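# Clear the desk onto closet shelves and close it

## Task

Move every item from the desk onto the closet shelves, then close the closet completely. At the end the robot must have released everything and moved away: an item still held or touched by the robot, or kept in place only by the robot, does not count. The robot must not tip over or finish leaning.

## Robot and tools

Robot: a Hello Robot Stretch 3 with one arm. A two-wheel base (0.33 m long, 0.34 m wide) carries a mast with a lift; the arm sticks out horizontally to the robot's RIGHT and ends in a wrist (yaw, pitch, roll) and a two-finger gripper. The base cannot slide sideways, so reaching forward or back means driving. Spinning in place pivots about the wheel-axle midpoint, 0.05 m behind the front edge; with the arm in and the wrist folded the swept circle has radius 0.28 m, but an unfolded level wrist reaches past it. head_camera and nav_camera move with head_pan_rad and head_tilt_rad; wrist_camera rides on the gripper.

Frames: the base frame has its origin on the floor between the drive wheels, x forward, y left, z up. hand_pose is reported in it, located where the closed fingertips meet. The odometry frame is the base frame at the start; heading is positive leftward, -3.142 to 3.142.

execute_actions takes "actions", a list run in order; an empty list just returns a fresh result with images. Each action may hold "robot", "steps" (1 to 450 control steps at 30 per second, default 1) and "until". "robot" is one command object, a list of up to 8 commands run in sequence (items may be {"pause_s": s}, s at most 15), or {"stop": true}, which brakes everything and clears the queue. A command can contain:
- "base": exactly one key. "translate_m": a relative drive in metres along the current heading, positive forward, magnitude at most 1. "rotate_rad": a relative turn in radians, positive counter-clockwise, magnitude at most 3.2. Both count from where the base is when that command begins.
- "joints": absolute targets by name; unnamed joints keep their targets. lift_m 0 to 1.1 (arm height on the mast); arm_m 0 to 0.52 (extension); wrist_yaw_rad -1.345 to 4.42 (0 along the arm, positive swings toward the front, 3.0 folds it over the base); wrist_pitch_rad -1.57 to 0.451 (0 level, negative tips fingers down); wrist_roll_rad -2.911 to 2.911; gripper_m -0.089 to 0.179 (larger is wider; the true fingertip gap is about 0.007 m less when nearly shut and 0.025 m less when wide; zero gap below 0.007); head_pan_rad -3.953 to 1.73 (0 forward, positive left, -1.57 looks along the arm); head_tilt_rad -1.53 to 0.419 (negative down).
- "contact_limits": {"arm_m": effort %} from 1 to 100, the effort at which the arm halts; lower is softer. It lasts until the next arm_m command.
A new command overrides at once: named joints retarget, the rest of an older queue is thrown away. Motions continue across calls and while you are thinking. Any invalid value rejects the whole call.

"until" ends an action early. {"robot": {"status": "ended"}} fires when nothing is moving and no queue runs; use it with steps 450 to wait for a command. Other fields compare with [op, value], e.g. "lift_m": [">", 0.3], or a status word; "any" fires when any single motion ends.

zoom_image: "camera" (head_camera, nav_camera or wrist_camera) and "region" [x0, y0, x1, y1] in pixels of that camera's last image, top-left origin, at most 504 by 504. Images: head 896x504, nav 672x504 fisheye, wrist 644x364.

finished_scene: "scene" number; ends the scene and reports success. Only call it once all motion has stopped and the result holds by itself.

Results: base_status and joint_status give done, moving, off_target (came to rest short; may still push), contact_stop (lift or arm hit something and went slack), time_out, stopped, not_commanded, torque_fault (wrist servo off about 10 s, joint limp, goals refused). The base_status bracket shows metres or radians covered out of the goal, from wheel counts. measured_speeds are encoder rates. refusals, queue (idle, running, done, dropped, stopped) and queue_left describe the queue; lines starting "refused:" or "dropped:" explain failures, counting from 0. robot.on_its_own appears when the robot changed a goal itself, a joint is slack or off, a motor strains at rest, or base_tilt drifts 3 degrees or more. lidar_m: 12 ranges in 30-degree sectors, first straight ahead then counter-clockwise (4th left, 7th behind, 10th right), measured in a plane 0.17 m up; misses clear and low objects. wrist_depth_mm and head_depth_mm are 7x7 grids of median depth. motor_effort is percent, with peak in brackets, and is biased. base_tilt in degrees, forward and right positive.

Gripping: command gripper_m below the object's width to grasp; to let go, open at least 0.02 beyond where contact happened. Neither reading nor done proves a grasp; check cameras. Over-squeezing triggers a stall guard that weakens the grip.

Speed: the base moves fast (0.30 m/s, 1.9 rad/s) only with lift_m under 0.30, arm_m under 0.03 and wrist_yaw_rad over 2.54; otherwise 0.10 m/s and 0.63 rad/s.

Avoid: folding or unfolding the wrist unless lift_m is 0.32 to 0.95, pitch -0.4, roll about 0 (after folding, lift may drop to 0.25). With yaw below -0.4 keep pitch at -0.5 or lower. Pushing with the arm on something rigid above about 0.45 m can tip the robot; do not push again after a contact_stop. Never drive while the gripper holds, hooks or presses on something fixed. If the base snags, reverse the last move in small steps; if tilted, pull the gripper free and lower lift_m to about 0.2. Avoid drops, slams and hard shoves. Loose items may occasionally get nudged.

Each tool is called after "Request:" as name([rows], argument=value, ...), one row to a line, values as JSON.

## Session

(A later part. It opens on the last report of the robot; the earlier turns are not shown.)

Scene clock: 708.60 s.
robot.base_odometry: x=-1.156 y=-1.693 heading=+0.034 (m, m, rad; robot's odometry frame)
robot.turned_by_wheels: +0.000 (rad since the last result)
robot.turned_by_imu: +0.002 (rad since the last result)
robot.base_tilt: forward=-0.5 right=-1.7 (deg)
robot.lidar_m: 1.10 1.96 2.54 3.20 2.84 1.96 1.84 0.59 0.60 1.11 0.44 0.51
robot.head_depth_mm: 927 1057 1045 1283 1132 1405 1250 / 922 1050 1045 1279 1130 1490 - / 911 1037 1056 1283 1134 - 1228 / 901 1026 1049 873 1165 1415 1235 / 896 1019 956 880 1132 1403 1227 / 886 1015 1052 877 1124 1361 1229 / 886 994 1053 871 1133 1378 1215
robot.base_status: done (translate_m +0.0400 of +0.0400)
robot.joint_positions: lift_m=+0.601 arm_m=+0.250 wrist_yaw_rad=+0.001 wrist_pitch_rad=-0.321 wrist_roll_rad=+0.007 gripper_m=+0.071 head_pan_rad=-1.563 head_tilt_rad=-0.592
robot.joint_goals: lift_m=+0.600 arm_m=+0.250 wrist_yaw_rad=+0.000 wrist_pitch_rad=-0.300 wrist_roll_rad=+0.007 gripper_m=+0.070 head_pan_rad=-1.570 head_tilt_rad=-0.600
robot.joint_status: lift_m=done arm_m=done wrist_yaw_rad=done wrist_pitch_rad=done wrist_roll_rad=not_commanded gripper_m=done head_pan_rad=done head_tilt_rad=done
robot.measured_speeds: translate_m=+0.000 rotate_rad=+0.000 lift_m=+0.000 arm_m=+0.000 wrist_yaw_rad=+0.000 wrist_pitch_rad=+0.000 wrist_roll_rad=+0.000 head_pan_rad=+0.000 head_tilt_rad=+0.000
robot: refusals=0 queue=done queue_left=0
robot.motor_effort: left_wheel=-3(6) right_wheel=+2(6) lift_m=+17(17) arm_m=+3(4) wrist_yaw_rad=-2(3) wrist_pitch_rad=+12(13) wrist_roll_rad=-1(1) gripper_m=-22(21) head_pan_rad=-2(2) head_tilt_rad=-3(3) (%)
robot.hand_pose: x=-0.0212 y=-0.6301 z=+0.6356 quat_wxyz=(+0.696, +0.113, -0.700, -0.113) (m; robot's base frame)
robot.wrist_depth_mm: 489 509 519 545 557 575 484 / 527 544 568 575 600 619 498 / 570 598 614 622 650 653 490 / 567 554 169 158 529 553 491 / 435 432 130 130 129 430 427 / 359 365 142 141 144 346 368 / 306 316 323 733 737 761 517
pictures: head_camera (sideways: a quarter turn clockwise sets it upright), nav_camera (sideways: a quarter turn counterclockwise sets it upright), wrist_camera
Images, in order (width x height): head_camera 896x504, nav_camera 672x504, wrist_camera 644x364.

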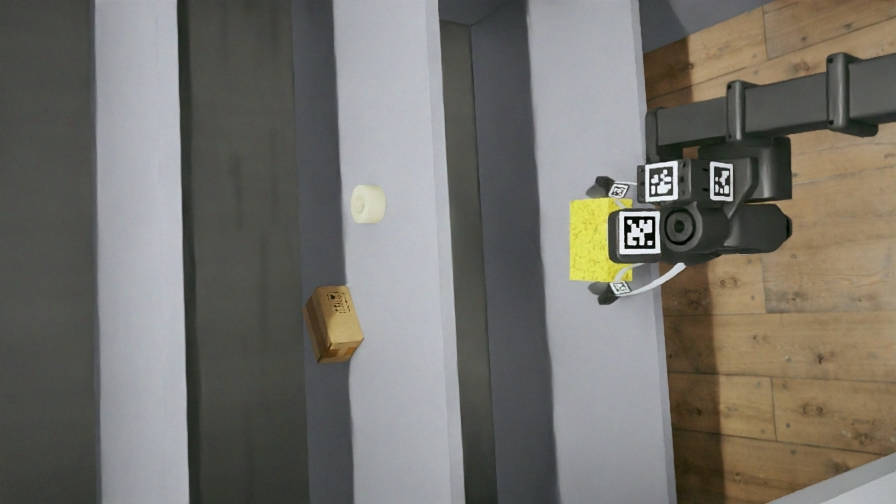

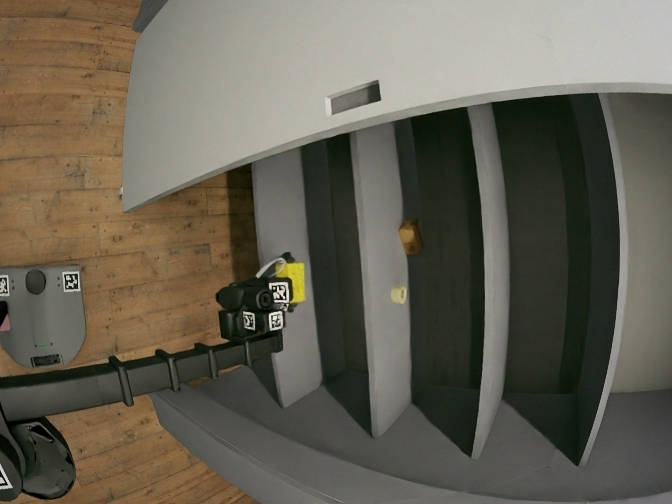

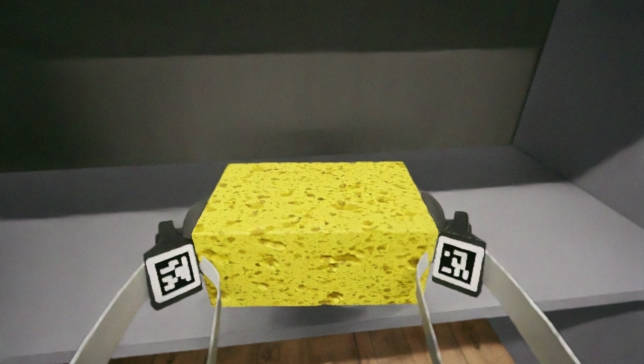

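Request:
execute_actions([
  {"robot":[{"joints":{"lift_m":0.53}},{"joints":{"arm_m":0.48}}],"steps":450,"until":{"robot":{"status":"ended"}}},
  {"steps":15},
])

Scene clock: 715.83 s.
robot.base_odometry: x=-1.156 y=-1.693 heading=+0.034 (m, m, rad; robot's odometry frame)
robot.turned_by_wheels: +0.000 (rad since the last result)
robot.turned_by_imu: +0.001 (rad since the last result)
robot.base_tilt: forward=-0.5 right=-1.7 (deg)
robot.lidar_m: 1.09 1.96 2.54 3.21 2.83 1.96 1.84 0.59 0.60 1.11 0.44 0.51
robot.head_depth_mm: 929 1053 1051 1284 1136 1398 1242 / 921 1044 1045 1278 1129 1481 1264 / 910 1039 1056 1282 - 1412 1241 / 903 1029 1052 876 1070 1420 1243 / 898 1018 955 874 1134 1408 1237 / 891 1011 1049 873 1131 1375 1235 / 884 996 1048 876 1128 1383 1211
robot.base_status: done (translate_m +0.0400 of +0.0400)
robot.joint_positions: lift_m=+0.531 arm_m=+0.480 wrist_yaw_rad=+0.001 wrist_pitch_rad=-0.320 wrist_roll_rad=+0.007 gripper_m=+0.071 head_pan_rad=-1.563 head_tilt_rad=-0.592
robot.joint_goals: lift_m=+0.530 arm_m=+0.480 wrist_yaw_rad=+0.000 wrist_pitch_rad=-0.300 wrist_roll_rad=+0.007 gripper_m=+0.070 head_pan_rad=-1.570 head_tilt_rad=-0.600
robot.joint_status: lift_m=done arm_m=done wrist_yaw_rad=done wrist_pitch_rad=done wrist_roll_rad=not_commanded gripper_m=done head_pan_rad=done head_tilt_rad=done
robot.measured_speeds: translate_m=+0.000 rotate_rad=+0.000 lift_m=+0.000 arm_m=+0.000 wrist_yaw_rad=+0.000 wrist_pitch_rad=+0.000 wrist_roll_rad=+0.000 head_pan_rad=+0.000 head_tilt_rad=+0.000
robot: refusals=0 queue=done queue_left=0
robot.motor_effort: left_wheel=-3(2) right_wheel=+2(2) lift_m=+17(17) arm_m=+4(6) wrist_yaw_rad=-2(2) wrist_pitch_rad=+12(12) wrist_roll_rad=-1(1) gripper_m=-22(22) head_pan_rad=-2(0) head_tilt_rad=-3(4) (%)
robot.hand_pose: x=-0.0212 y=-0.8602 z=+0.5656 quat_wxyz=(+0.696, +0.113, -0.700, -0.113) (m; robot's base frame)
robot.wrist_depth_mm: 310 319 330 337 349 359 370 / 332 339 356 365 376 384 407 / 356 376 386 396 410 426 435 / 385 395 169 158 392 419 415 / 332 332 130 130 129 326 327 / 272 277 141 141 145 264 268 / 230 231 229 231 227 228 226
pictures: head_camera (sideways: a quarter turn clockwise sets it upright), nav_camera (sideways: a quarter turn counterclockwise sets it upright), wrist_camera
Images, in order (width x height): head_camera 896x504, nav_camera 672x504, wrist_camera 644x364.

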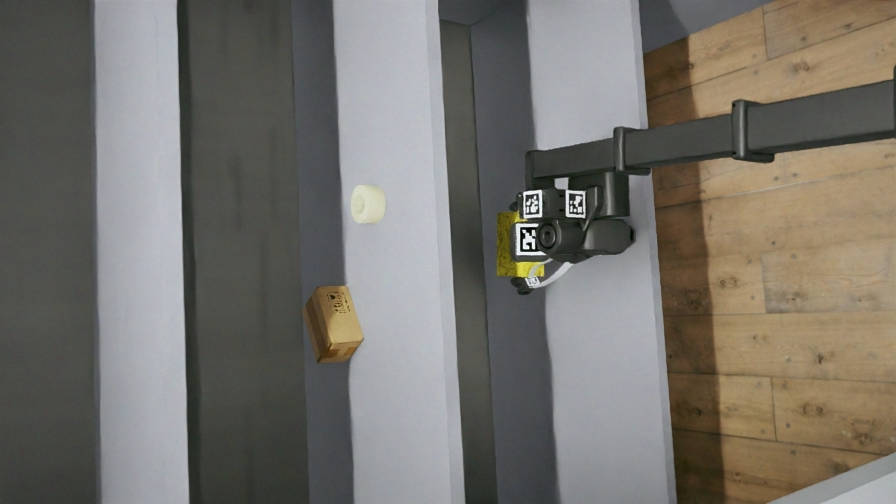

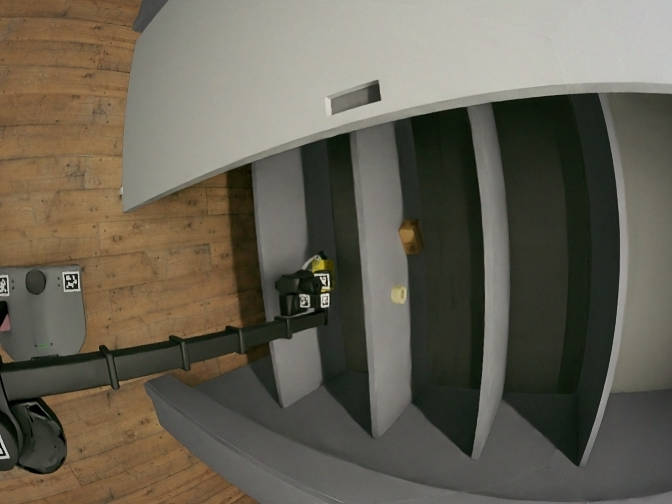

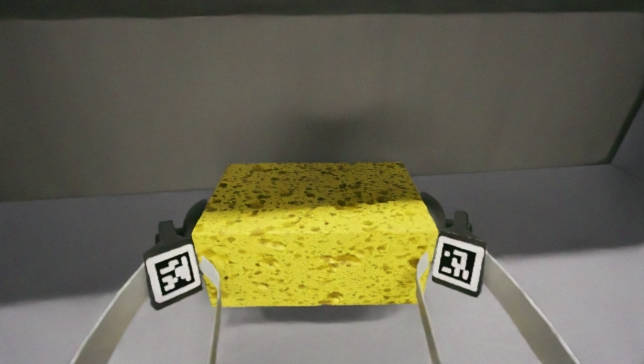

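Request:
execute_actions([
  {"robot":[{"joints":{"lift_m":0.452}},{"joints":{"gripper_m":0.15}},{"joints":{"arm_m":0.0}},{"joints":{"wrist_pitch_rad":-1.5,"gripper_m":0.0}},{"joints":{"wrist_yaw_rad":1.57,"lift_m":0.42}},{"base":{"translate_m":0.95},"joints":{"head_pan_rad":-1.0,"head_tilt_rad":-0.5}}],"steps":450,"until":{"robot":{"status":"ended"}}},
  {"steps":450,"until":{"robot":{"status":"ended"}}},
  {"steps":10},
])

Scene clock: 741.87 s.
robot.base_odometry: x=-0.207 y=-1.661 heading=+0.034 (m, m, rad; robot's odometry frame)
robot.turned_by_wheels: +0.000 (rad since the last result)
robot.turned_by_imu: +0.012 (rad since the last result)
robot.base_tilt: forward=-0.6 right=-1.8 (deg)
robot.lidar_m: 0.98 1.00 1.30 3.01 3.83 2.97 1.62 0.48 0.33 0.31 0.29 0.39
robot.head_depth_mm: - 290 312 345 390 420 431 / - - - 296 341 431 508 / - - - 293 324 367 427 / - - 295 325 364 408 478 / - 288 312 349 394 455 537 / - 298 332 373 427 502 1208 / 290 316 357 1343 1490 1501 1296
robot.base_status: done (translate_m +0.9500 of +0.9500)
robot.joint_positions: lift_m=+0.421 arm_m=+0.000 wrist_yaw_rad=+1.567 wrist_pitch_rad=-1.496 wrist_roll_rad=+0.007 gripper_m=+0.000 head_pan_rad=-1.007 head_tilt_rad=-0.507
robot.joint_goals: lift_m=+0.420 arm_m=+0.000 wrist_yaw_rad=+1.570 wrist_pitch_rad=-1.500 wrist_roll_rad=+0.007 gripper_m=+0.000 head_pan_rad=-1.000 head_tilt_rad=-0.500
robot.joint_status: lift_m=done arm_m=done wrist_yaw_rad=done wrist_pitch_rad=done wrist_roll_rad=not_commanded gripper_m=done head_pan_rad=done head_tilt_rad=done
robot.measured_speeds: translate_m=+0.000 rotate_rad=+0.000 lift_m=+0.000 arm_m=+0.000 wrist_yaw_rad=+0.000 wrist_pitch_rad=+0.000 wrist_roll_rad=+0.000 head_pan_rad=+0.000 head_tilt_rad=+0.000
robot: refusals=0 queue=done queue_left=0
robot.motor_effort: left_wheel=-3(5) right_wheel=+2(6) lift_m=+17(13) arm_m=-2(1) wrist_yaw_rad=+1(2) wrist_pitch_rad=-2(12) wrist_roll_rad=-1(1) gripper_m=-2(100) head_pan_rad=+3(23) head_tilt_rad=+3(9) (%)
robot.hand_pose: x=-0.0264 y=-0.1455 z=+0.3019 quat_wxyz=(+0.707, +0.706, -0.030, +0.022) (m; robot's base frame)
robot.wrist_depth_mm: 416 418 428 434 368 229 207 / 427 429 435 439 444 310 221 / - - - 453 456 275 177 / - - - 458 455 263 179 / - - - - 481 270 182 / - - - - 472 277 185 / - - - 496 507 286 187
pictures: head_camera (sideways: a quarter turn clockwise sets it upright), nav_camera (sideways: a quarter turn counterclockwise sets it upright), wrist_camera
Images, in order (width x height): head_camera 896x504, nav_camera 672x504, wrist_camera 644x364.

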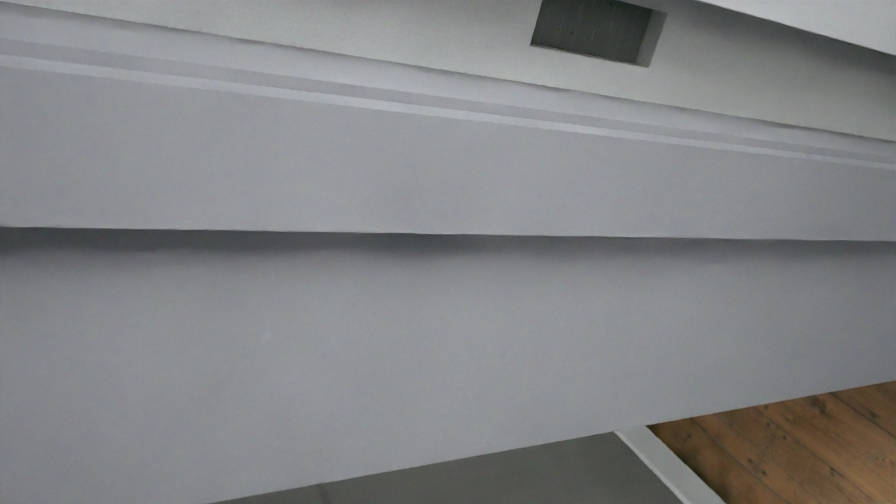

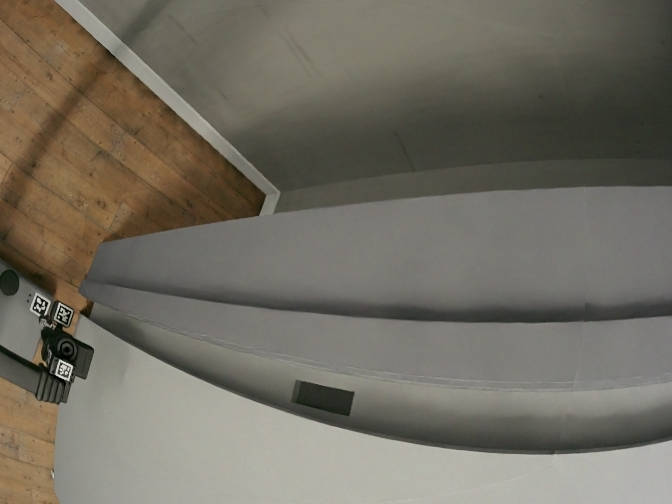

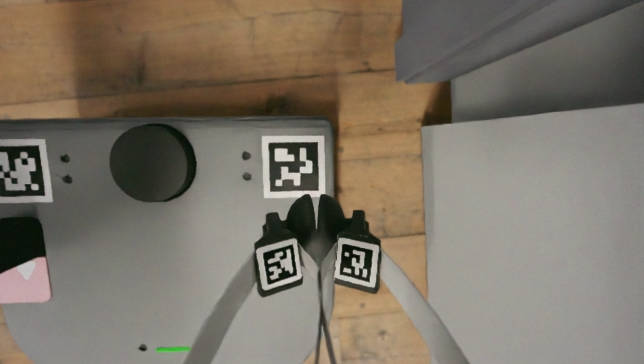

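Request:
execute_actions([
  {"robot":[{"joints":{"wrist_yaw_rad":0.0,"lift_m":0.5,"head_pan_rad":-1.4,"head_tilt_rad":-1.1}},{"base":{"translate_m":0.09}},{"joints":{"wrist_pitch_rad":-1.1}}],"steps":450,"until":{"robot":{"status":"ended"}}},
  {"steps":10},
])

Scene clock: 756.43 s.
robot.base_odometry: x=-0.117 y=-1.658 heading=+0.034 (m, m, rad; robot's odometry frame)
robot.turned_by_wheels: +0.000 (rad since the last result)
robot.turned_by_imu: +0.002 (rad since the last result)
robot.base_tilt: forward=-0.5 right=-1.7 (deg)
robot.lidar_m: 0.89 0.91 1.18 2.73 3.83 3.07 1.53 0.47 0.32 0.27 0.29 0.95
robot.head_depth_mm: 309 351 423 572 882 1183 1107 / 337 400 468 607 854 - - / - 335 471 691 929 - - / - 307 391 539 858 1197 - / - 328 420 582 942 1187 1104 / 288 333 426 593 1263 1185 1098 / 290 337 434 1371 1281 1193 1101
robot.base_status: done (translate_m +0.0900 of +0.0900)
robot.joint_positions: lift_m=+0.499 arm_m=+0.000 wrist_yaw_rad=+0.002 wrist_pitch_rad=-1.110 wrist_roll_rad=+0.007 gripper_m=+0.000 head_pan_rad=-1.393 head_tilt_rad=-1.086
robot.joint_goals: lift_m=+0.500 arm_m=+0.000 wrist_yaw_rad=+0.000 wrist_pitch_rad=-1.100 wrist_roll_rad=+0.007 gripper_m=+0.000 head_pan_rad=-1.400 head_tilt_rad=-1.100
robot.joint_status: lift_m=done arm_m=done wrist_yaw_rad=done wrist_pitch_rad=done wrist_roll_rad=not_commanded gripper_m=done head_pan_rad=done head_tilt_rad=done
robot.measured_speeds: translate_m=+0.000 rotate_rad=+0.000 lift_m=+0.000 arm_m=+0.000 wrist_yaw_rad=+0.000 wrist_pitch_rad=+0.000 wrist_roll_rad=+0.000 head_pan_rad=+0.000 head_tilt_rad=+0.000
robot: refusals=0 queue=done queue_left=0
robot.motor_effort: left_wheel=-3(4) right_wheel=+2(6) lift_m=+43(45) arm_m=-1(3) wrist_yaw_rad=-2(3) wrist_pitch_rad=+5(6) wrist_roll_rad=-1(1) gripper_m=-3(3) head_pan_rad=-1(20) head_tilt_rad=-4(27) (%)
robot.hand_pose: x=-0.0214 y=-0.2377 z=+0.3980 quat_wxyz=(+0.599, +0.372, -0.602, -0.374) (m; robot's base frame)
robot.wrist_depth_mm: - 66 124 171 118 116 121 / - 78 117 215 148 154 162 / 108 104 130 280 208 223 243 / 194 187 191 399 358 409 484 / 536 533 513 - 570 561 572 / 519 524 526 531 535 541 550 / 507 505 516 - - 514 522
pictures: head_camera (sideways: a quarter turn clockwise sets it upright), nav_camera (sideways: a quarter turn counterclockwise sets it upright), wrist_camera
Images, in order (width x height): head_camera 896x504, nav_camera 672x504, wrist_camera 644x364.

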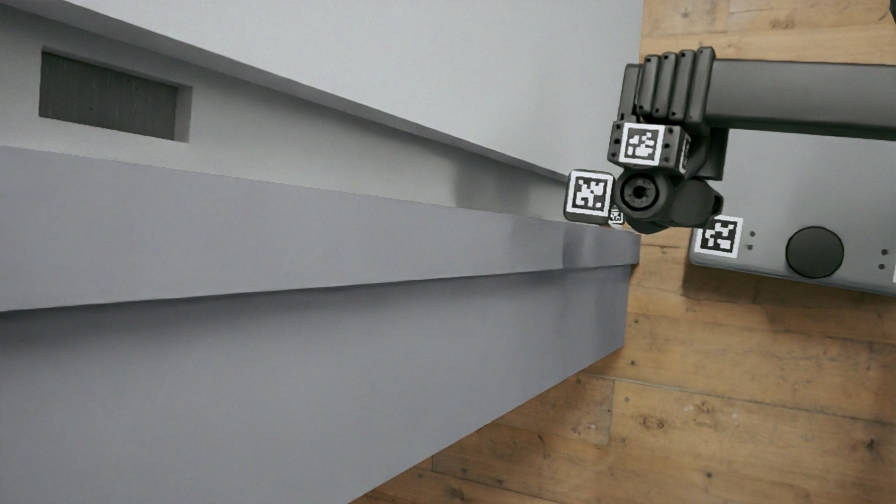

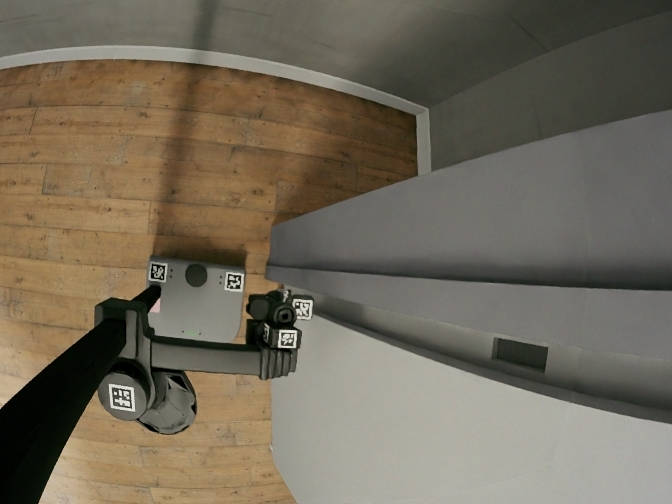

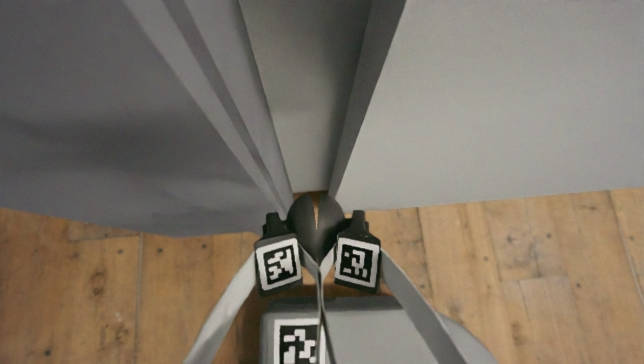

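Request:
execute_actions([
  {"robot":[{"joints":{"wrist_pitch_rad":-0.75}}],"steps":150,"until":{"robot":{"status":"ended"}}},
  {"steps":10},
])

Scene clock: 760.37 s.
robot.base_odometry: x=-0.117 y=-1.658 heading=+0.034 (m, m, rad; robot's odometry frame)
robot.turned_by_wheels: +0.000 (rad since the last result)
robot.turned_by_imu: +0.000 (rad since the last result)
robot.base_tilt: forward=-0.6 right=-1.8 (deg)
robot.lidar_m: 0.89 0.91 1.18 2.73 3.81 3.06 1.53 0.47 0.32 0.27 0.29 0.94
robot.head_depth_mm: 310 350 422 571 884 1189 1094 / 337 400 469 604 857 - - / - 335 471 690 885 - - / - 307 391 541 858 1199 - / - 328 420 581 940 1181 1106 / 288 332 426 594 1254 1183 1099 / 290 337 433 1355 1286 1184 1107
robot.base_status: done (translate_m +0.0900 of +0.0900)
robot.joint_positions: lift_m=+0.499 arm_m=+0.000 wrist_yaw_rad=+0.002 wrist_pitch_rad=-0.766 wrist_roll_rad=+0.007 gripper_m=+0.000 head_pan_rad=-1.393 head_tilt_rad=-1.086
robot.joint_goals: lift_m=+0.500 arm_m=+0.000 wrist_yaw_rad=+0.000 wrist_pitch_rad=-0.750 wrist_roll_rad=+0.007 gripper_m=+0.000 head_pan_rad=-1.400 head_tilt_rad=-1.100
robot.joint_status: lift_m=done arm_m=done wrist_yaw_rad=done wrist_pitch_rad=done wrist_roll_rad=not_commanded gripper_m=done head_pan_rad=done head_tilt_rad=done
robot.measured_speeds: translate_m=+0.000 rotate_rad=+0.000 lift_m=+0.000 arm_m=+0.000 wrist_yaw_rad=+0.000 wrist_pitch_rad=+0.000 wrist_roll_rad=+0.000 head_pan_rad=+0.000 head_tilt_rad=+0.000
robot: refusals=0 queue=done queue_left=0
robot.motor_effort: left_wheel=-3(3) right_wheel=+2(2) lift_m=+43(42) arm_m=-3(2) wrist_yaw_rad=-2(2) wrist_pitch_rad=+9(9) wrist_roll_rad=-1(1) gripper_m=-3(3) head_pan_rad=-2(2) head_tilt_rad=-4(6) (%)
robot.hand_pose: x=-0.0212 y=-0.3134 z=+0.4433 quat_wxyz=(+0.654, +0.264, -0.658, -0.265) (m; robot's base frame)
robot.wrist_depth_mm: - 59 103 109 91 65 68 / - 57 116 127 94 77 80 / - 59 122 151 99 94 98 / - 64 115 186 120 120 127 / - 65 104 - 155 166 181 / - 85 107 352 247 267 309 / 194 153 185 496 493 522 539
pictures: head_camera (sideways: a quarter turn clockwise sets it upright), nav_camera (sideways: a quarter turn counterclockwise sets it upright), wrist_camera
Images, in order (width x height): head_camera 896x504, nav_camera 672x504, wrist_camera 644x364.

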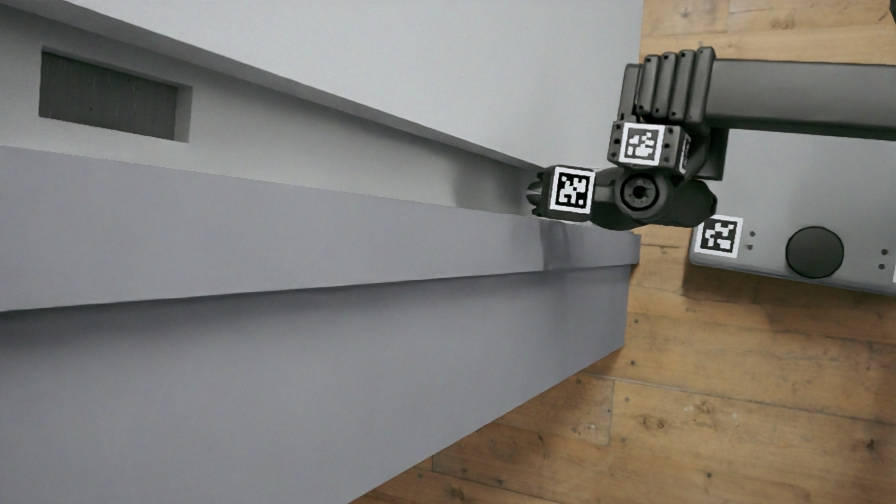

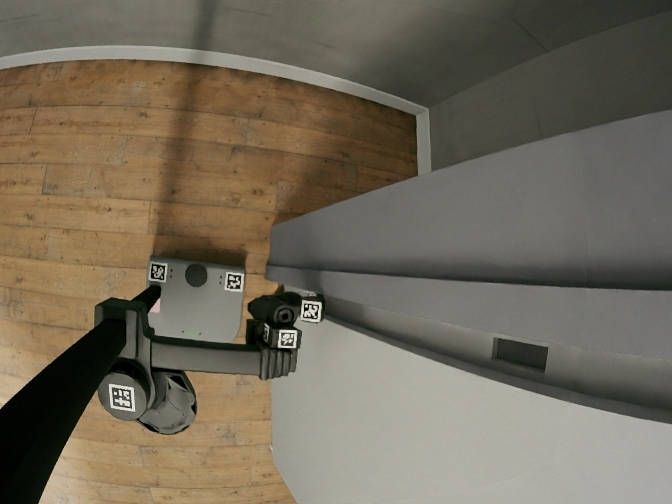

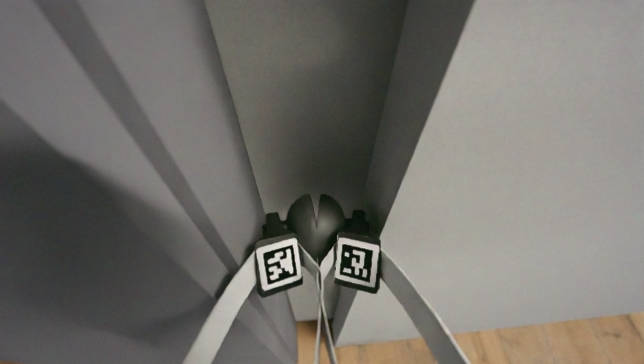

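Fingertips are in the gap. Reverse gently.

Request:
execute_actions([
  {"robot":{"base":{"translate_m":-0.12}},"steps":150,"until":{"robot":{"status":"ended"}}},
  {"steps":10},
])

Scene clock: 764.33 s.
robot.base_odometry: x=-0.237 y=-1.662 heading=+0.034 (m, m, rad; robot's odometry frame)
robot.turned_by_wheels: +0.000 (rad since the last result)
robot.turned_by_imu: +0.000 (rad since the last result)
robot.base_tilt: forward=-0.5 right=-1.8 (deg)
robot.lidar_m: 1.01 1.03 1.34 3.09 3.84 2.93 2.76 0.48 0.33 0.32 0.31 0.39
robot.head_depth_mm: 316 353 432 586 908 1180 1107 / 336 401 475 600 872 - - / 339 412 523 710 918 - - / 343 416 530 731 1153 1196 - / 359 421 532 677 1010 1184 1105 / 335 375 437 584 1009 1187 1103 / 292 330 433 627 1262 1184 1098
robot.base_status: done (translate_m -0.1200 of -0.1200)
robot.joint_positions: lift_m=+0.499 arm_m=+0.000 wrist_yaw_rad=+0.008 wrist_pitch_rad=-0.763 wrist_roll_rad=+0.007 gripper_m=+0.000 head_pan_rad=-1.393 head_tilt_rad=-1.086
robot.joint_goals: lift_m=+0.500 arm_m=+0.000 wrist_yaw_rad=+0.000 wrist_pitch_rad=-0.750 wrist_roll_rad=+0.007 gripper_m=+0.000 head_pan_rad=-1.400 head_tilt_rad=-1.100
robot.joint_status: lift_m=done arm_m=done wrist_yaw_rad=done wrist_pitch_rad=done wrist_roll_rad=not_commanded gripper_m=done head_pan_rad=done head_tilt_rad=done
robot.measured_speeds: translate_m=+0.000 rotate_rad=+0.000 lift_m=+0.000 arm_m=+0.000 wrist_yaw_rad=+0.000 wrist_pitch_rad=+0.000 wrist_roll_rad=+0.000 head_pan_rad=+0.000 head_tilt_rad=+0.000
robot: refusals=0 queue=done queue_left=0
robot.motor_effort: left_wheel=-1(8) right_wheel=+0(18) lift_m=+43(43) arm_m=-3(3) wrist_yaw_rad=-5(25) wrist_pitch_rad=+7(10) wrist_roll_rad=-1(1) gripper_m=-4(8) head_pan_rad=-2(2) head_tilt_rad=-5(5) (%)
robot.hand_pose: x=-0.0202 y=-0.3140 z=+0.4438 quat_wxyz=(+0.655, +0.265, -0.657, -0.262) (m; robot's base frame)
robot.wrist_depth_mm: 109 111 115 118 84 72 75 / 126 128 133 137 89 85 88 / 147 151 157 163 104 103 108 / 176 186 194 195 127 131 140 / 189 232 249 - 165 180 194 / 186 263 358 418 261 287 331 / 194 259 520 527 510 525 533
pictures: head_camera (sideways: a quarter turn clockwise sets it upright), nav_camera (sideways: a quarter turn counterclockwise sets it upright), wrist_camera
Images, in order (width x height): head_camera 896x504, nav_camera 672x504, wrist_camera 644x364.

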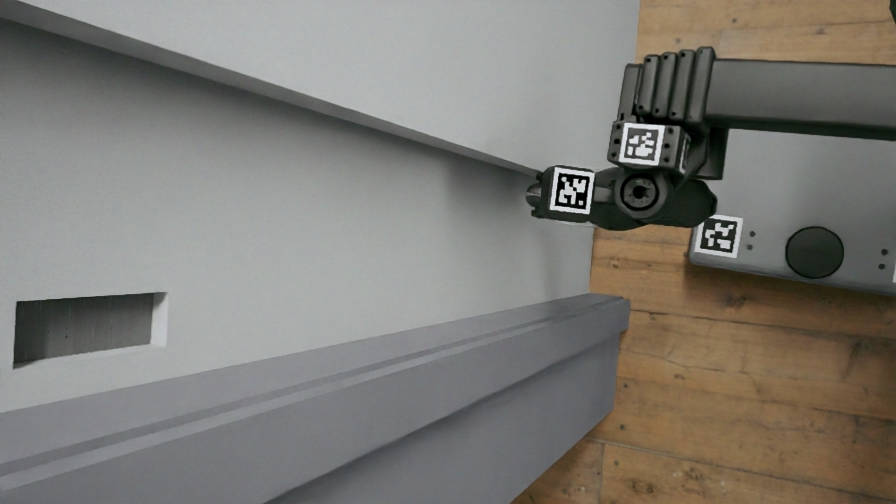

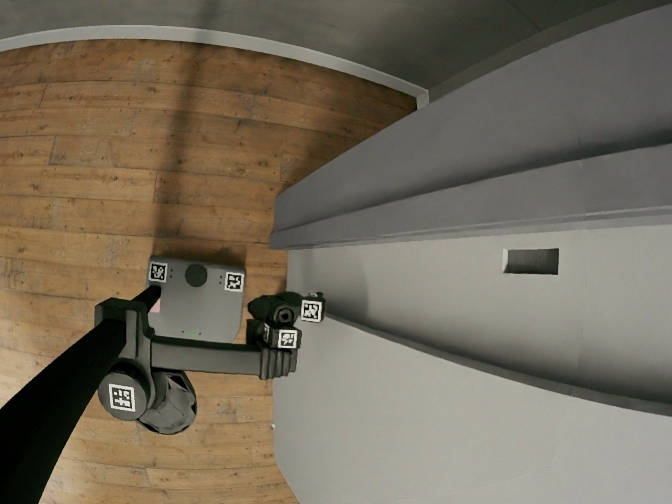

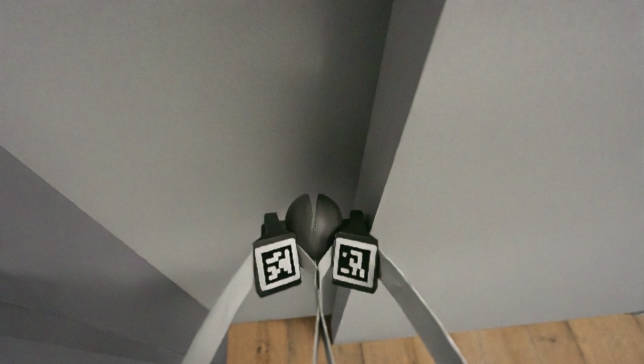

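Request:
execute_actions([
  {"robot":{"base":{"translate_m":-0.3},"joints":{"arm_m":0.03}},"steps":200,"until":{"robot":{"status":"ended"}}},
  {"steps":10},
])

Scene clock: 770.37 s.
robot.base_odometry: x=-0.536 y=-1.672 heading=+0.034 (m, m, rad; robot's odometry frame)
robot.turned_by_wheels: +0.000 (rad since the last result)
robot.turned_by_imu: -0.002 (rad since the last result)
robot.base_tilt: forward=-0.6 right=-1.8 (deg)
robot.lidar_m: 1.31 1.34 1.73 3.70 3.35 2.61 2.46 0.52 0.35 0.34 0.39 0.50
robot.head_depth_mm: 332 375 469 636 980 1183 1101 / 360 425 513 648 880 - - / 363 440 560 734 - - - / 367 446 568 780 1243 1211 - / 370 452 574 797 1240 1189 1103 / 373 456 584 812 1253 1186 1099 / 378 461 597 830 1209 1193 1104
robot.base_status: done (translate_m -0.3000 of -0.3000)
robot.joint_positions: lift_m=+0.499 arm_m=+0.030 wrist_yaw_rad=+0.008 wrist_pitch_rad=-0.761 wrist_roll_rad=+0.007 gripper_m=+0.000 head_pan_rad=-1.393 head_tilt_rad=-1.086
robot.joint_goals: lift_m=+0.500 arm_m=+0.030 wrist_yaw_rad=+0.000 wrist_pitch_rad=-0.750 wrist_roll_rad=+0.007 gripper_m=+0.000 head_pan_rad=-1.400 head_tilt_rad=-1.100
robot.joint_status: lift_m=done arm_m=done wrist_yaw_rad=done wrist_pitch_rad=done wrist_roll_rad=not_commanded gripper_m=done head_pan_rad=done head_tilt_rad=done
robot.measured_speeds: translate_m=+0.000 rotate_rad=+0.000 lift_m=+0.000 arm_m=+0.000 wrist_yaw_rad=+0.000 wrist_pitch_rad=+0.000 wrist_roll_rad=+0.000 head_pan_rad=+0.000 head_tilt_rad=+0.000
robot: refusals=0 queue=done queue_left=0
robot.motor_effort: left_wheel=-1(7) right_wheel=-2(18) lift_m=+43(43) arm_m=+3(6) wrist_yaw_rad=-6(23) wrist_pitch_rad=+6(13) wrist_roll_rad=-1(1) gripper_m=-4(8) head_pan_rad=-1(1) head_tilt_rad=-5(5) (%)
robot.hand_pose: x=-0.0203 y=-0.3435 z=+0.4441 quat_wxyz=(+0.655, +0.264, -0.658, -0.261) (m; robot's base frame)
robot.wrist_depth_mm: 103 105 108 111 84 65 68 / 118 121 125 129 86 77 80 / 139 143 149 154 98 93 98 / 169 174 184 187 118 119 126 / 212 224 235 - 149 163 177 / 293 312 333 398 237 261 299 / 465 513 514 520 475 527 523
pictures: head_camera (sideways: a quarter turn clockwise sets it upright), nav_camera (sideways: a quarter turn counterclockwise sets it upright), wrist_camera
Images, in order (width x height): head_camera 896x504, nav_camera 672x504, wrist_camera 644x364.

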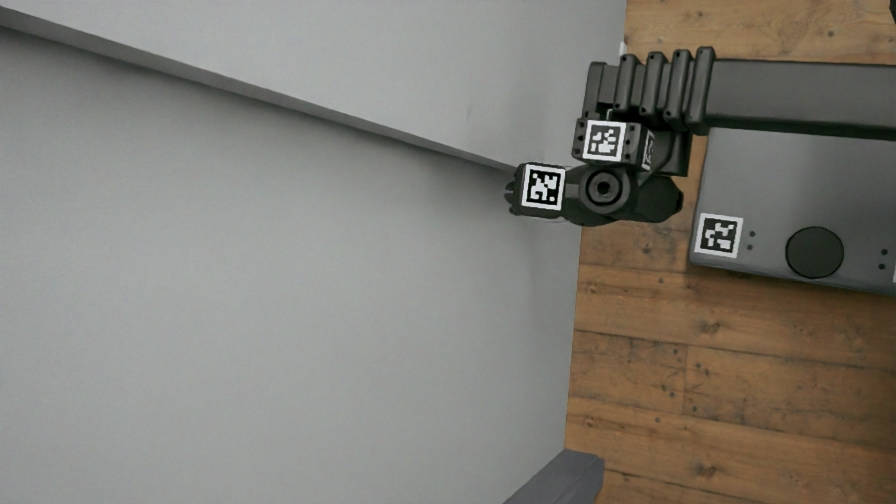

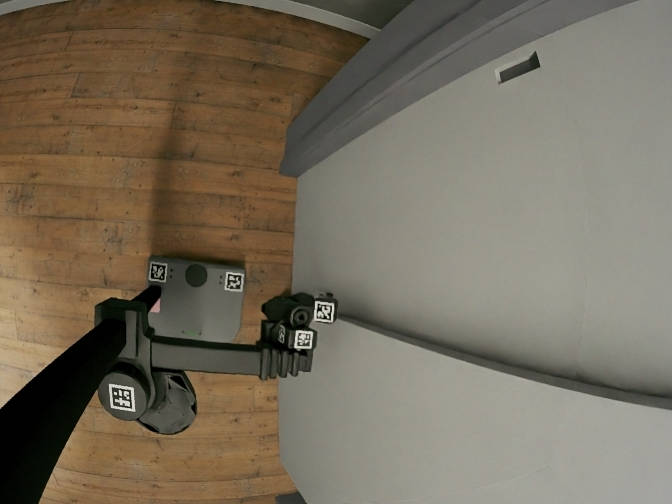

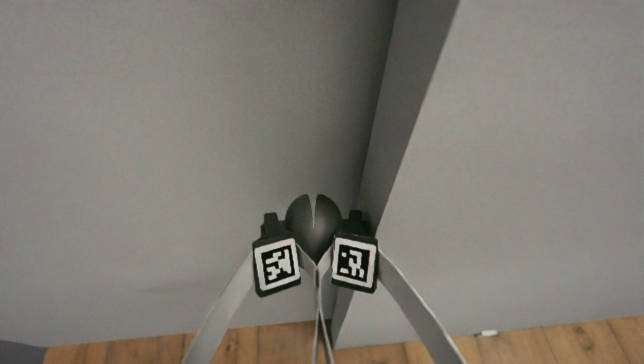

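Request:
execute_actions([
  {"robot":{"base":{"translate_m":-0.27},"joints":{"arm_m":0.045}},"steps":200,"until":{"robot":{"status":"ended"}}},
  {"steps":10},
])

Scene clock: 777.70 s.
robot.base_odometry: x=-0.806 y=-1.681 heading=+0.034 (m, m, rad; robot's odometry frame)
robot.turned_by_wheels: +0.000 (rad since the last result)
robot.turned_by_imu: -0.001 (rad since the last result)
robot.base_tilt: forward=-0.5 right=-1.7 (deg)
robot.lidar_m: 1.58 1.61 2.08 3.26 3.35 2.32 2.19 0.55 0.38 0.36 0.41 0.53
robot.head_depth_mm: 330 399 503 680 1052 1183 1098 / 364 425 510 695 930 - - / 386 468 576 744 - 1197 - / 389 473 601 825 1239 1207 - / 392 477 611 845 1256 1186 1101 / 397 484 621 861 1254 1190 1101 / 400 489 630 881 1258 1184 1101
robot.base_status: done (translate_m -0.2700 of -0.2700)
robot.joint_positions: lift_m=+0.500 arm_m=+0.045 wrist_yaw_rad=+0.116 wrist_pitch_rad=-0.761 wrist_roll_rad=+0.008 gripper_m=+0.000 head_pan_rad=-1.393 head_tilt_rad=-1.086
robot.joint_goals: lift_m=+0.500 arm_m=+0.045 wrist_yaw_rad=+0.084 wrist_pitch_rad=-0.750 wrist_roll_rad=+0.008 gripper_m=+0.000 head_pan_rad=-1.400 head_tilt_rad=-1.100
robot.joint_status: lift_m=done arm_m=done wrist_yaw_rad=done wrist_pitch_rad=done wrist_roll_rad=not_commanded gripper_m=done head_pan_rad=done head_tilt_rad=done
robot.measured_speeds: translate_m=+0.000 rotate_rad=-0.001 lift_m=+0.000 arm_m=+0.000 wrist_yaw_rad=+0.060 wrist_pitch_rad=+0.000 wrist_roll_rad=+0.000 head_pan_rad=+0.000 head_tilt_rad=+0.000
robot: refusals=0 queue=done queue_left=0
robot.on_its_own: wrist_yaw_rad is held at +0.084, not at your +0.000, by its stall guard, which is still easing
robot.motor_effort: left_wheel=+4(11) right_wheel=-18(34) lift_m=+42(43) arm_m=+3(3) wrist_yaw_rad=-22(43) wrist_pitch_rad=+6(12) wrist_roll_rad=-1(2) gripper_m=-8(12) head_pan_rad=-2(3) head_tilt_rad=-5(5) (%)
robot.hand_pose: x=-0.0020 y=-0.3575 z=+0.4441 quat_wxyz=(+0.668, +0.299, -0.643, -0.225) (m; robot's base frame)
robot.wrist_depth_mm: 118 118 118 117 72 67 67 / 137 138 138 135 81 78 78 / 165 164 164 164 94 93 93 / 206 205 205 194 117 116 115 / 273 271 272 - 154 153 152 / 407 402 403 390 227 225 221 / 528 524 538 511 425 411 413
pictures: head_camera (sideways: a quarter turn clockwise sets it upright), nav_camera (sideways: a quarter turn counterclockwise sets it upright), wrist_camera
Images, in order (width x height): head_camera 896x504, nav_camera 672x504, wrist_camera 644x364.

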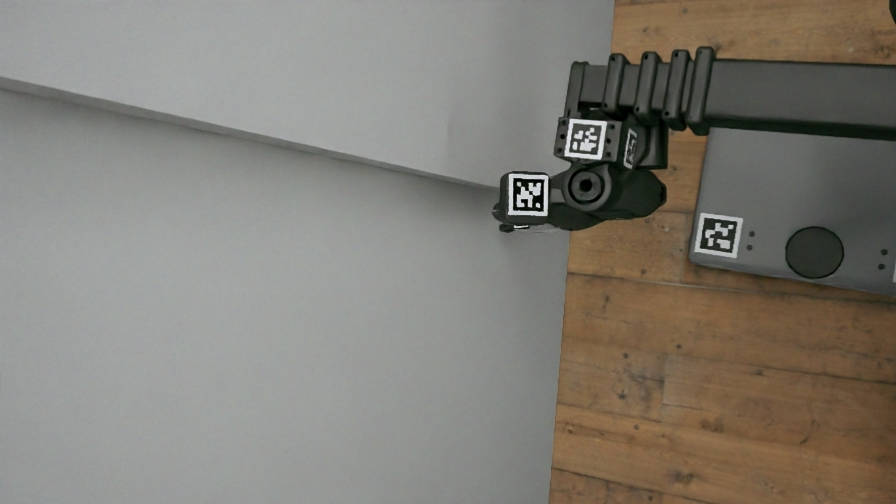

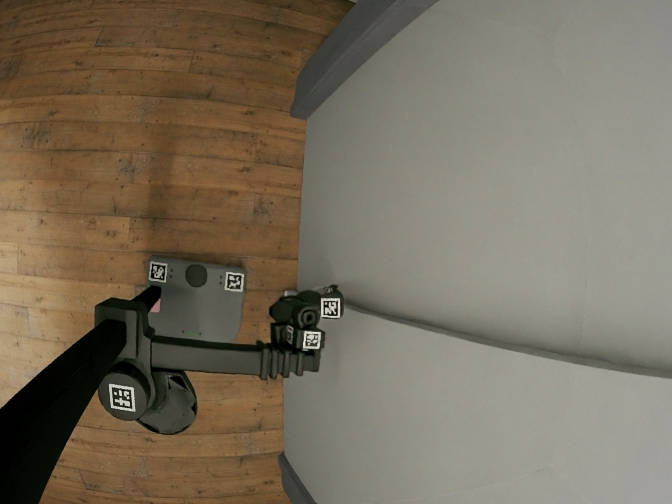

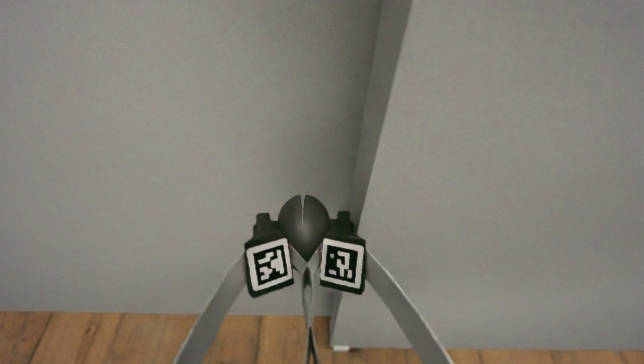

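Request:
execute_actions([
  {"robot":[{"base":{"translate_m":0.06}},{"joints":{"wrist_pitch_rad":-1.5,"wrist_yaw_rad":0.0,"arm_m":0.0}},{"joints":{"wrist_yaw_rad":1.57}},{"base":{"translate_m":-0.25},"joints":{"head_pan_rad":-2.1,"head_tilt_rad":-0.6}}],"steps":450,"until":{"robot":{"status":"ended"}}},
  {"steps":10},
])

Scene clock: 789.60 s.
robot.base_odometry: x=-0.996 y=-1.687 heading=+0.034 (m, m, rad; robot's odometry frame)
robot.turned_by_wheels: -0.001 (rad since the last result)
robot.turned_by_imu: -0.001 (rad since the last result)
robot.base_tilt: forward=-0.6 right=-1.8 (deg)
robot.lidar_m: 1.06 1.80 2.33 3.24 3.07 2.13 2.00 0.58 0.40 0.37 0.38 0.55
robot.head_depth_mm: 450 512 594 704 859 1068 1218 / 417 469 537 626 750 939 1169 / 387 432 488 562 659 803 1020 / 362 401 448 510 591 702 863 / 340 373 415 466 532 621 743 / 320 350 385 431 485 557 652 / 302 329 362 399 445 505 584
robot.base_status: done (translate_m -0.2500 of -0.2500)
robot.joint_positions: lift_m=+0.500 arm_m=+0.000 wrist_yaw_rad=+1.567 wrist_pitch_rad=-1.496 wrist_roll_rad=+0.008 gripper_m=+0.000 head_pan_rad=-2.093 head_tilt_rad=-0.606
robot.joint_goals: lift_m=+0.500 arm_m=+0.000 wrist_yaw_rad=+1.570 wrist_pitch_rad=-1.500 wrist_roll_rad=+0.008 gripper_m=+0.000 head_pan_rad=-2.100 head_tilt_rad=-0.600
robot.joint_status: lift_m=done arm_m=done wrist_yaw_rad=done wrist_pitch_rad=done wrist_roll_rad=not_commanded gripper_m=done head_pan_rad=done head_tilt_rad=done
robot.measured_speeds: translate_m=+0.000 rotate_rad=+0.000 lift_m=+0.000 arm_m=+0.000 wrist_yaw_rad=+0.000 wrist_pitch_rad=+0.000 wrist_roll_rad=+0.000 head_pan_rad=+0.000 head_tilt_rad=+0.000
robot: refusals=0 queue=done queue_left=0
robot.motor_effort: left_wheel=-2(7) right_wheel=+2(17) lift_m=+42(43) arm_m=-2(5) wrist_yaw_rad=+1(20) wrist_pitch_rad=-2(7) wrist_roll_rad=-1(1) gripper_m=-3(9) head_pan_rad=-2(26) head_tilt_rad=+2(24) (%)
robot.hand_pose: x=-0.0263 y=-0.1455 z=+0.3809 quat_wxyz=(+0.707, +0.706, -0.030, +0.022) (m; robot's base frame)
robot.wrist_depth_mm: 487 491 502 506 506 331 230 / 496 507 507 514 517 343 235 / 497 518 508 524 531 357 240 / 519 - - 539 548 360 244 / - - - - 558 365 249 / 541 - - - 564 377 253 / 563 569 571 578 583 388 257
pictures: head_camera (sideways: a quarter turn clockwise sets it upright), nav_camera (sideways: a quarter turn counterclockwise sets it upright), wrist_camera
Images, in order (width x height): head_camera 896x504, nav_camera 672x504, wrist_camera 644x364.

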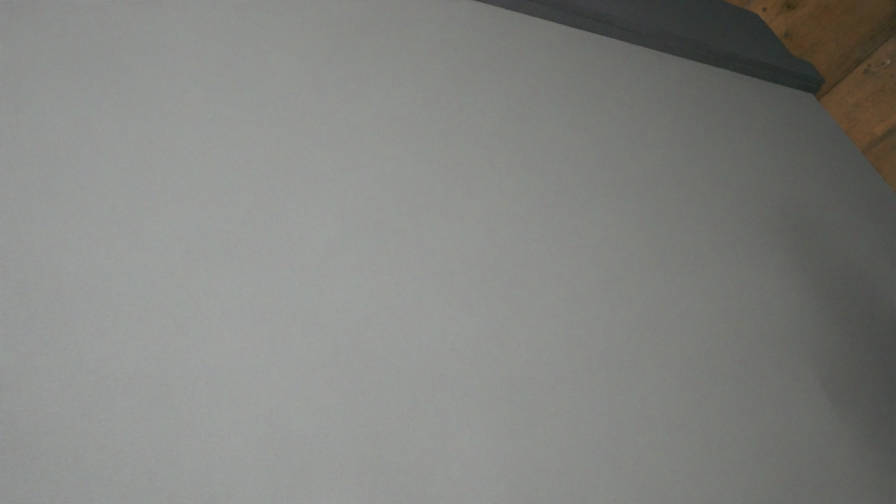

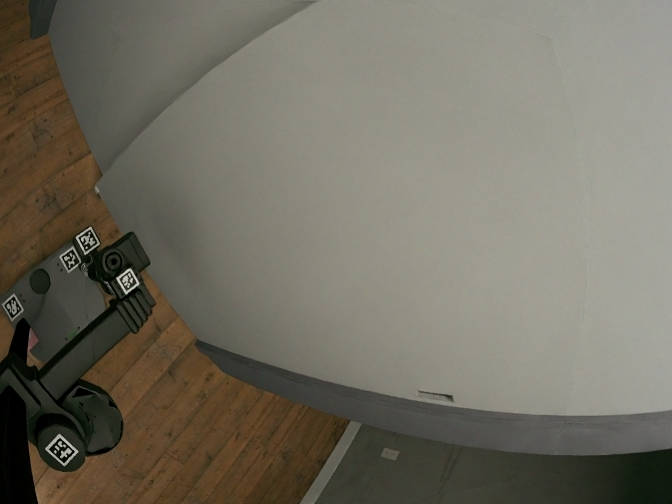

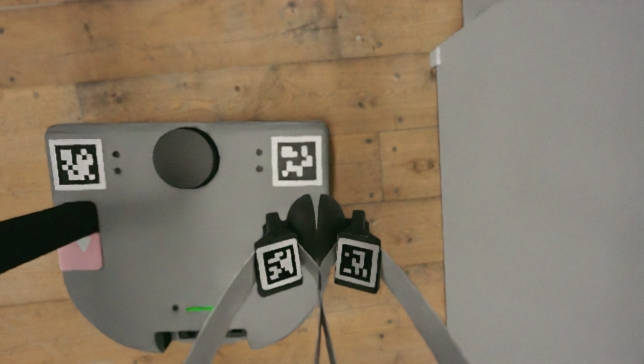

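Request:
execute_actions([
  {"robot":{"base":{"translate_m":0.3},"joints":{"head_pan_rad":-0.7,"head_tilt_rad":-0.3}},"steps":300,"until":{"robot":{"status":"ended"}}},
  {"steps":10},
])

Scene clock: 797.23 s.
robot.base_odometry: x=-0.696 y=-1.677 heading=+0.034 (m, m, rad; robot's odometry frame)
robot.turned_by_wheels: +0.000 (rad since the last result)
robot.turned_by_imu: +0.004 (rad since the last result)
robot.base_tilt: forward=-0.6 right=-1.8 (deg)
robot.lidar_m: 1.47 1.50 1.94 3.31 3.30 2.45 2.30 0.54 0.38 0.39 0.40 0.52
robot.head_depth_mm: 347 363 380 398 418 442 467 / 373 392 412 435 458 485 516 / 404 426 450 475 504 539 577 / 440 465 494 525 562 603 656 / 484 514 549 587 635 688 754 / 537 569 604 645 687 734 785 / 524 550 582 623 676 782 895
robot.base_status: done (translate_m +0.3000 of +0.3000)
robot.joint_positions: lift_m=+0.500 arm_m=+0.000 wrist_yaw_rad=+1.567 wrist_pitch_rad=-1.496 wrist_roll_rad=+0.008 gripper_m=+0.000 head_pan_rad=-0.707 head_tilt_rad=-0.309
robot.joint_goals: lift_m=+0.500 arm_m=+0.000 wrist_yaw_rad=+1.570 wrist_pitch_rad=-1.500 wrist_roll_rad=+0.008 gripper_m=+0.000 head_pan_rad=-0.700 head_tilt_rad=-0.300
robot.joint_status: lift_m=done arm_m=done wrist_yaw_rad=done wrist_pitch_rad=done wrist_roll_rad=not_commanded gripper_m=done head_pan_rad=done head_tilt_rad=done
robot.measured_speeds: translate_m=+0.000 rotate_rad=+0.000 lift_m=+0.000 arm_m=+0.000 wrist_yaw_rad=+0.000 wrist_pitch_rad=+0.000 wrist_roll_rad=+0.000 head_pan_rad=+0.000 head_tilt_rad=+0.000
robot: refusals=0 queue=done queue_left=0
robot.motor_effort: left_wheel=-2(3) right_wheel=+1(4) lift_m=+42(43) arm_m=-3(2) wrist_yaw_rad=+1(1) wrist_pitch_rad=-3(2) wrist_roll_rad=-1(1) gripper_m=-3(3) head_pan_rad=+2(29) head_tilt_rad=+3(21) (%)
robot.hand_pose: x=-0.0264 y=-0.1455 z=+0.3809 quat_wxyz=(+0.707, +0.706, -0.030, +0.022) (m; robot's base frame)
robot.wrist_depth_mm: 479 495 508 501 513 370 256 / 499 508 512 510 517 379 258 / 512 517 519 523 533 387 263 / 527 - - 547 541 392 269 / - - - - 560 408 274 / 561 - - - 571 364 277 / 553 569 573 578 580 347 247
pictures: head_camera (sideways: a quarter turn clockwise sets it upright), nav_camera (sideways: a quarter turn counterclockwise sets it upright), wrist_camera
Images, in order (width x height): head_camera 896x504, nav_camera 672x504, wrist_camera 644x364.

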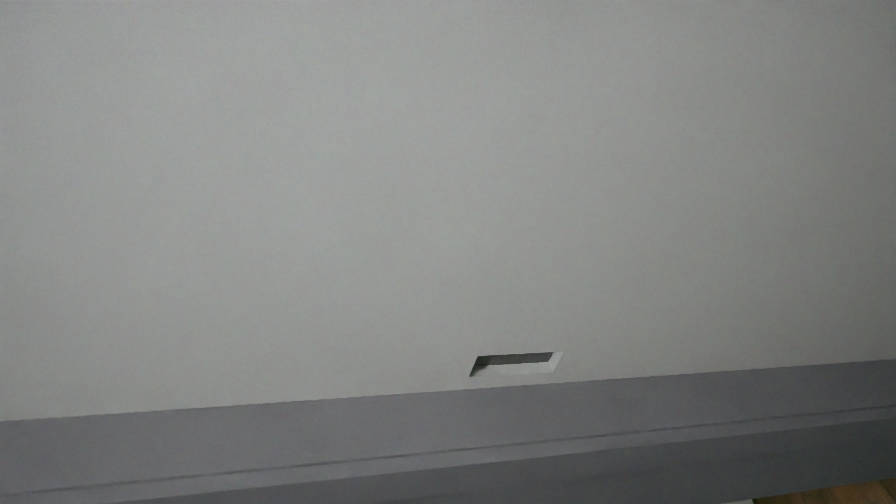

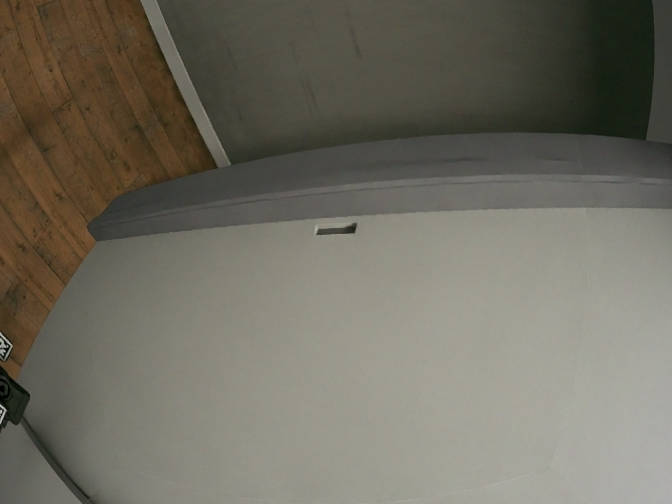

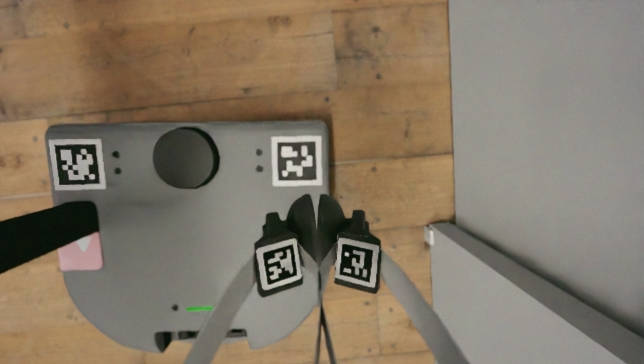

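Both closed.

Request:
finished_scene(scene=2)

The scene is finished: the task was done.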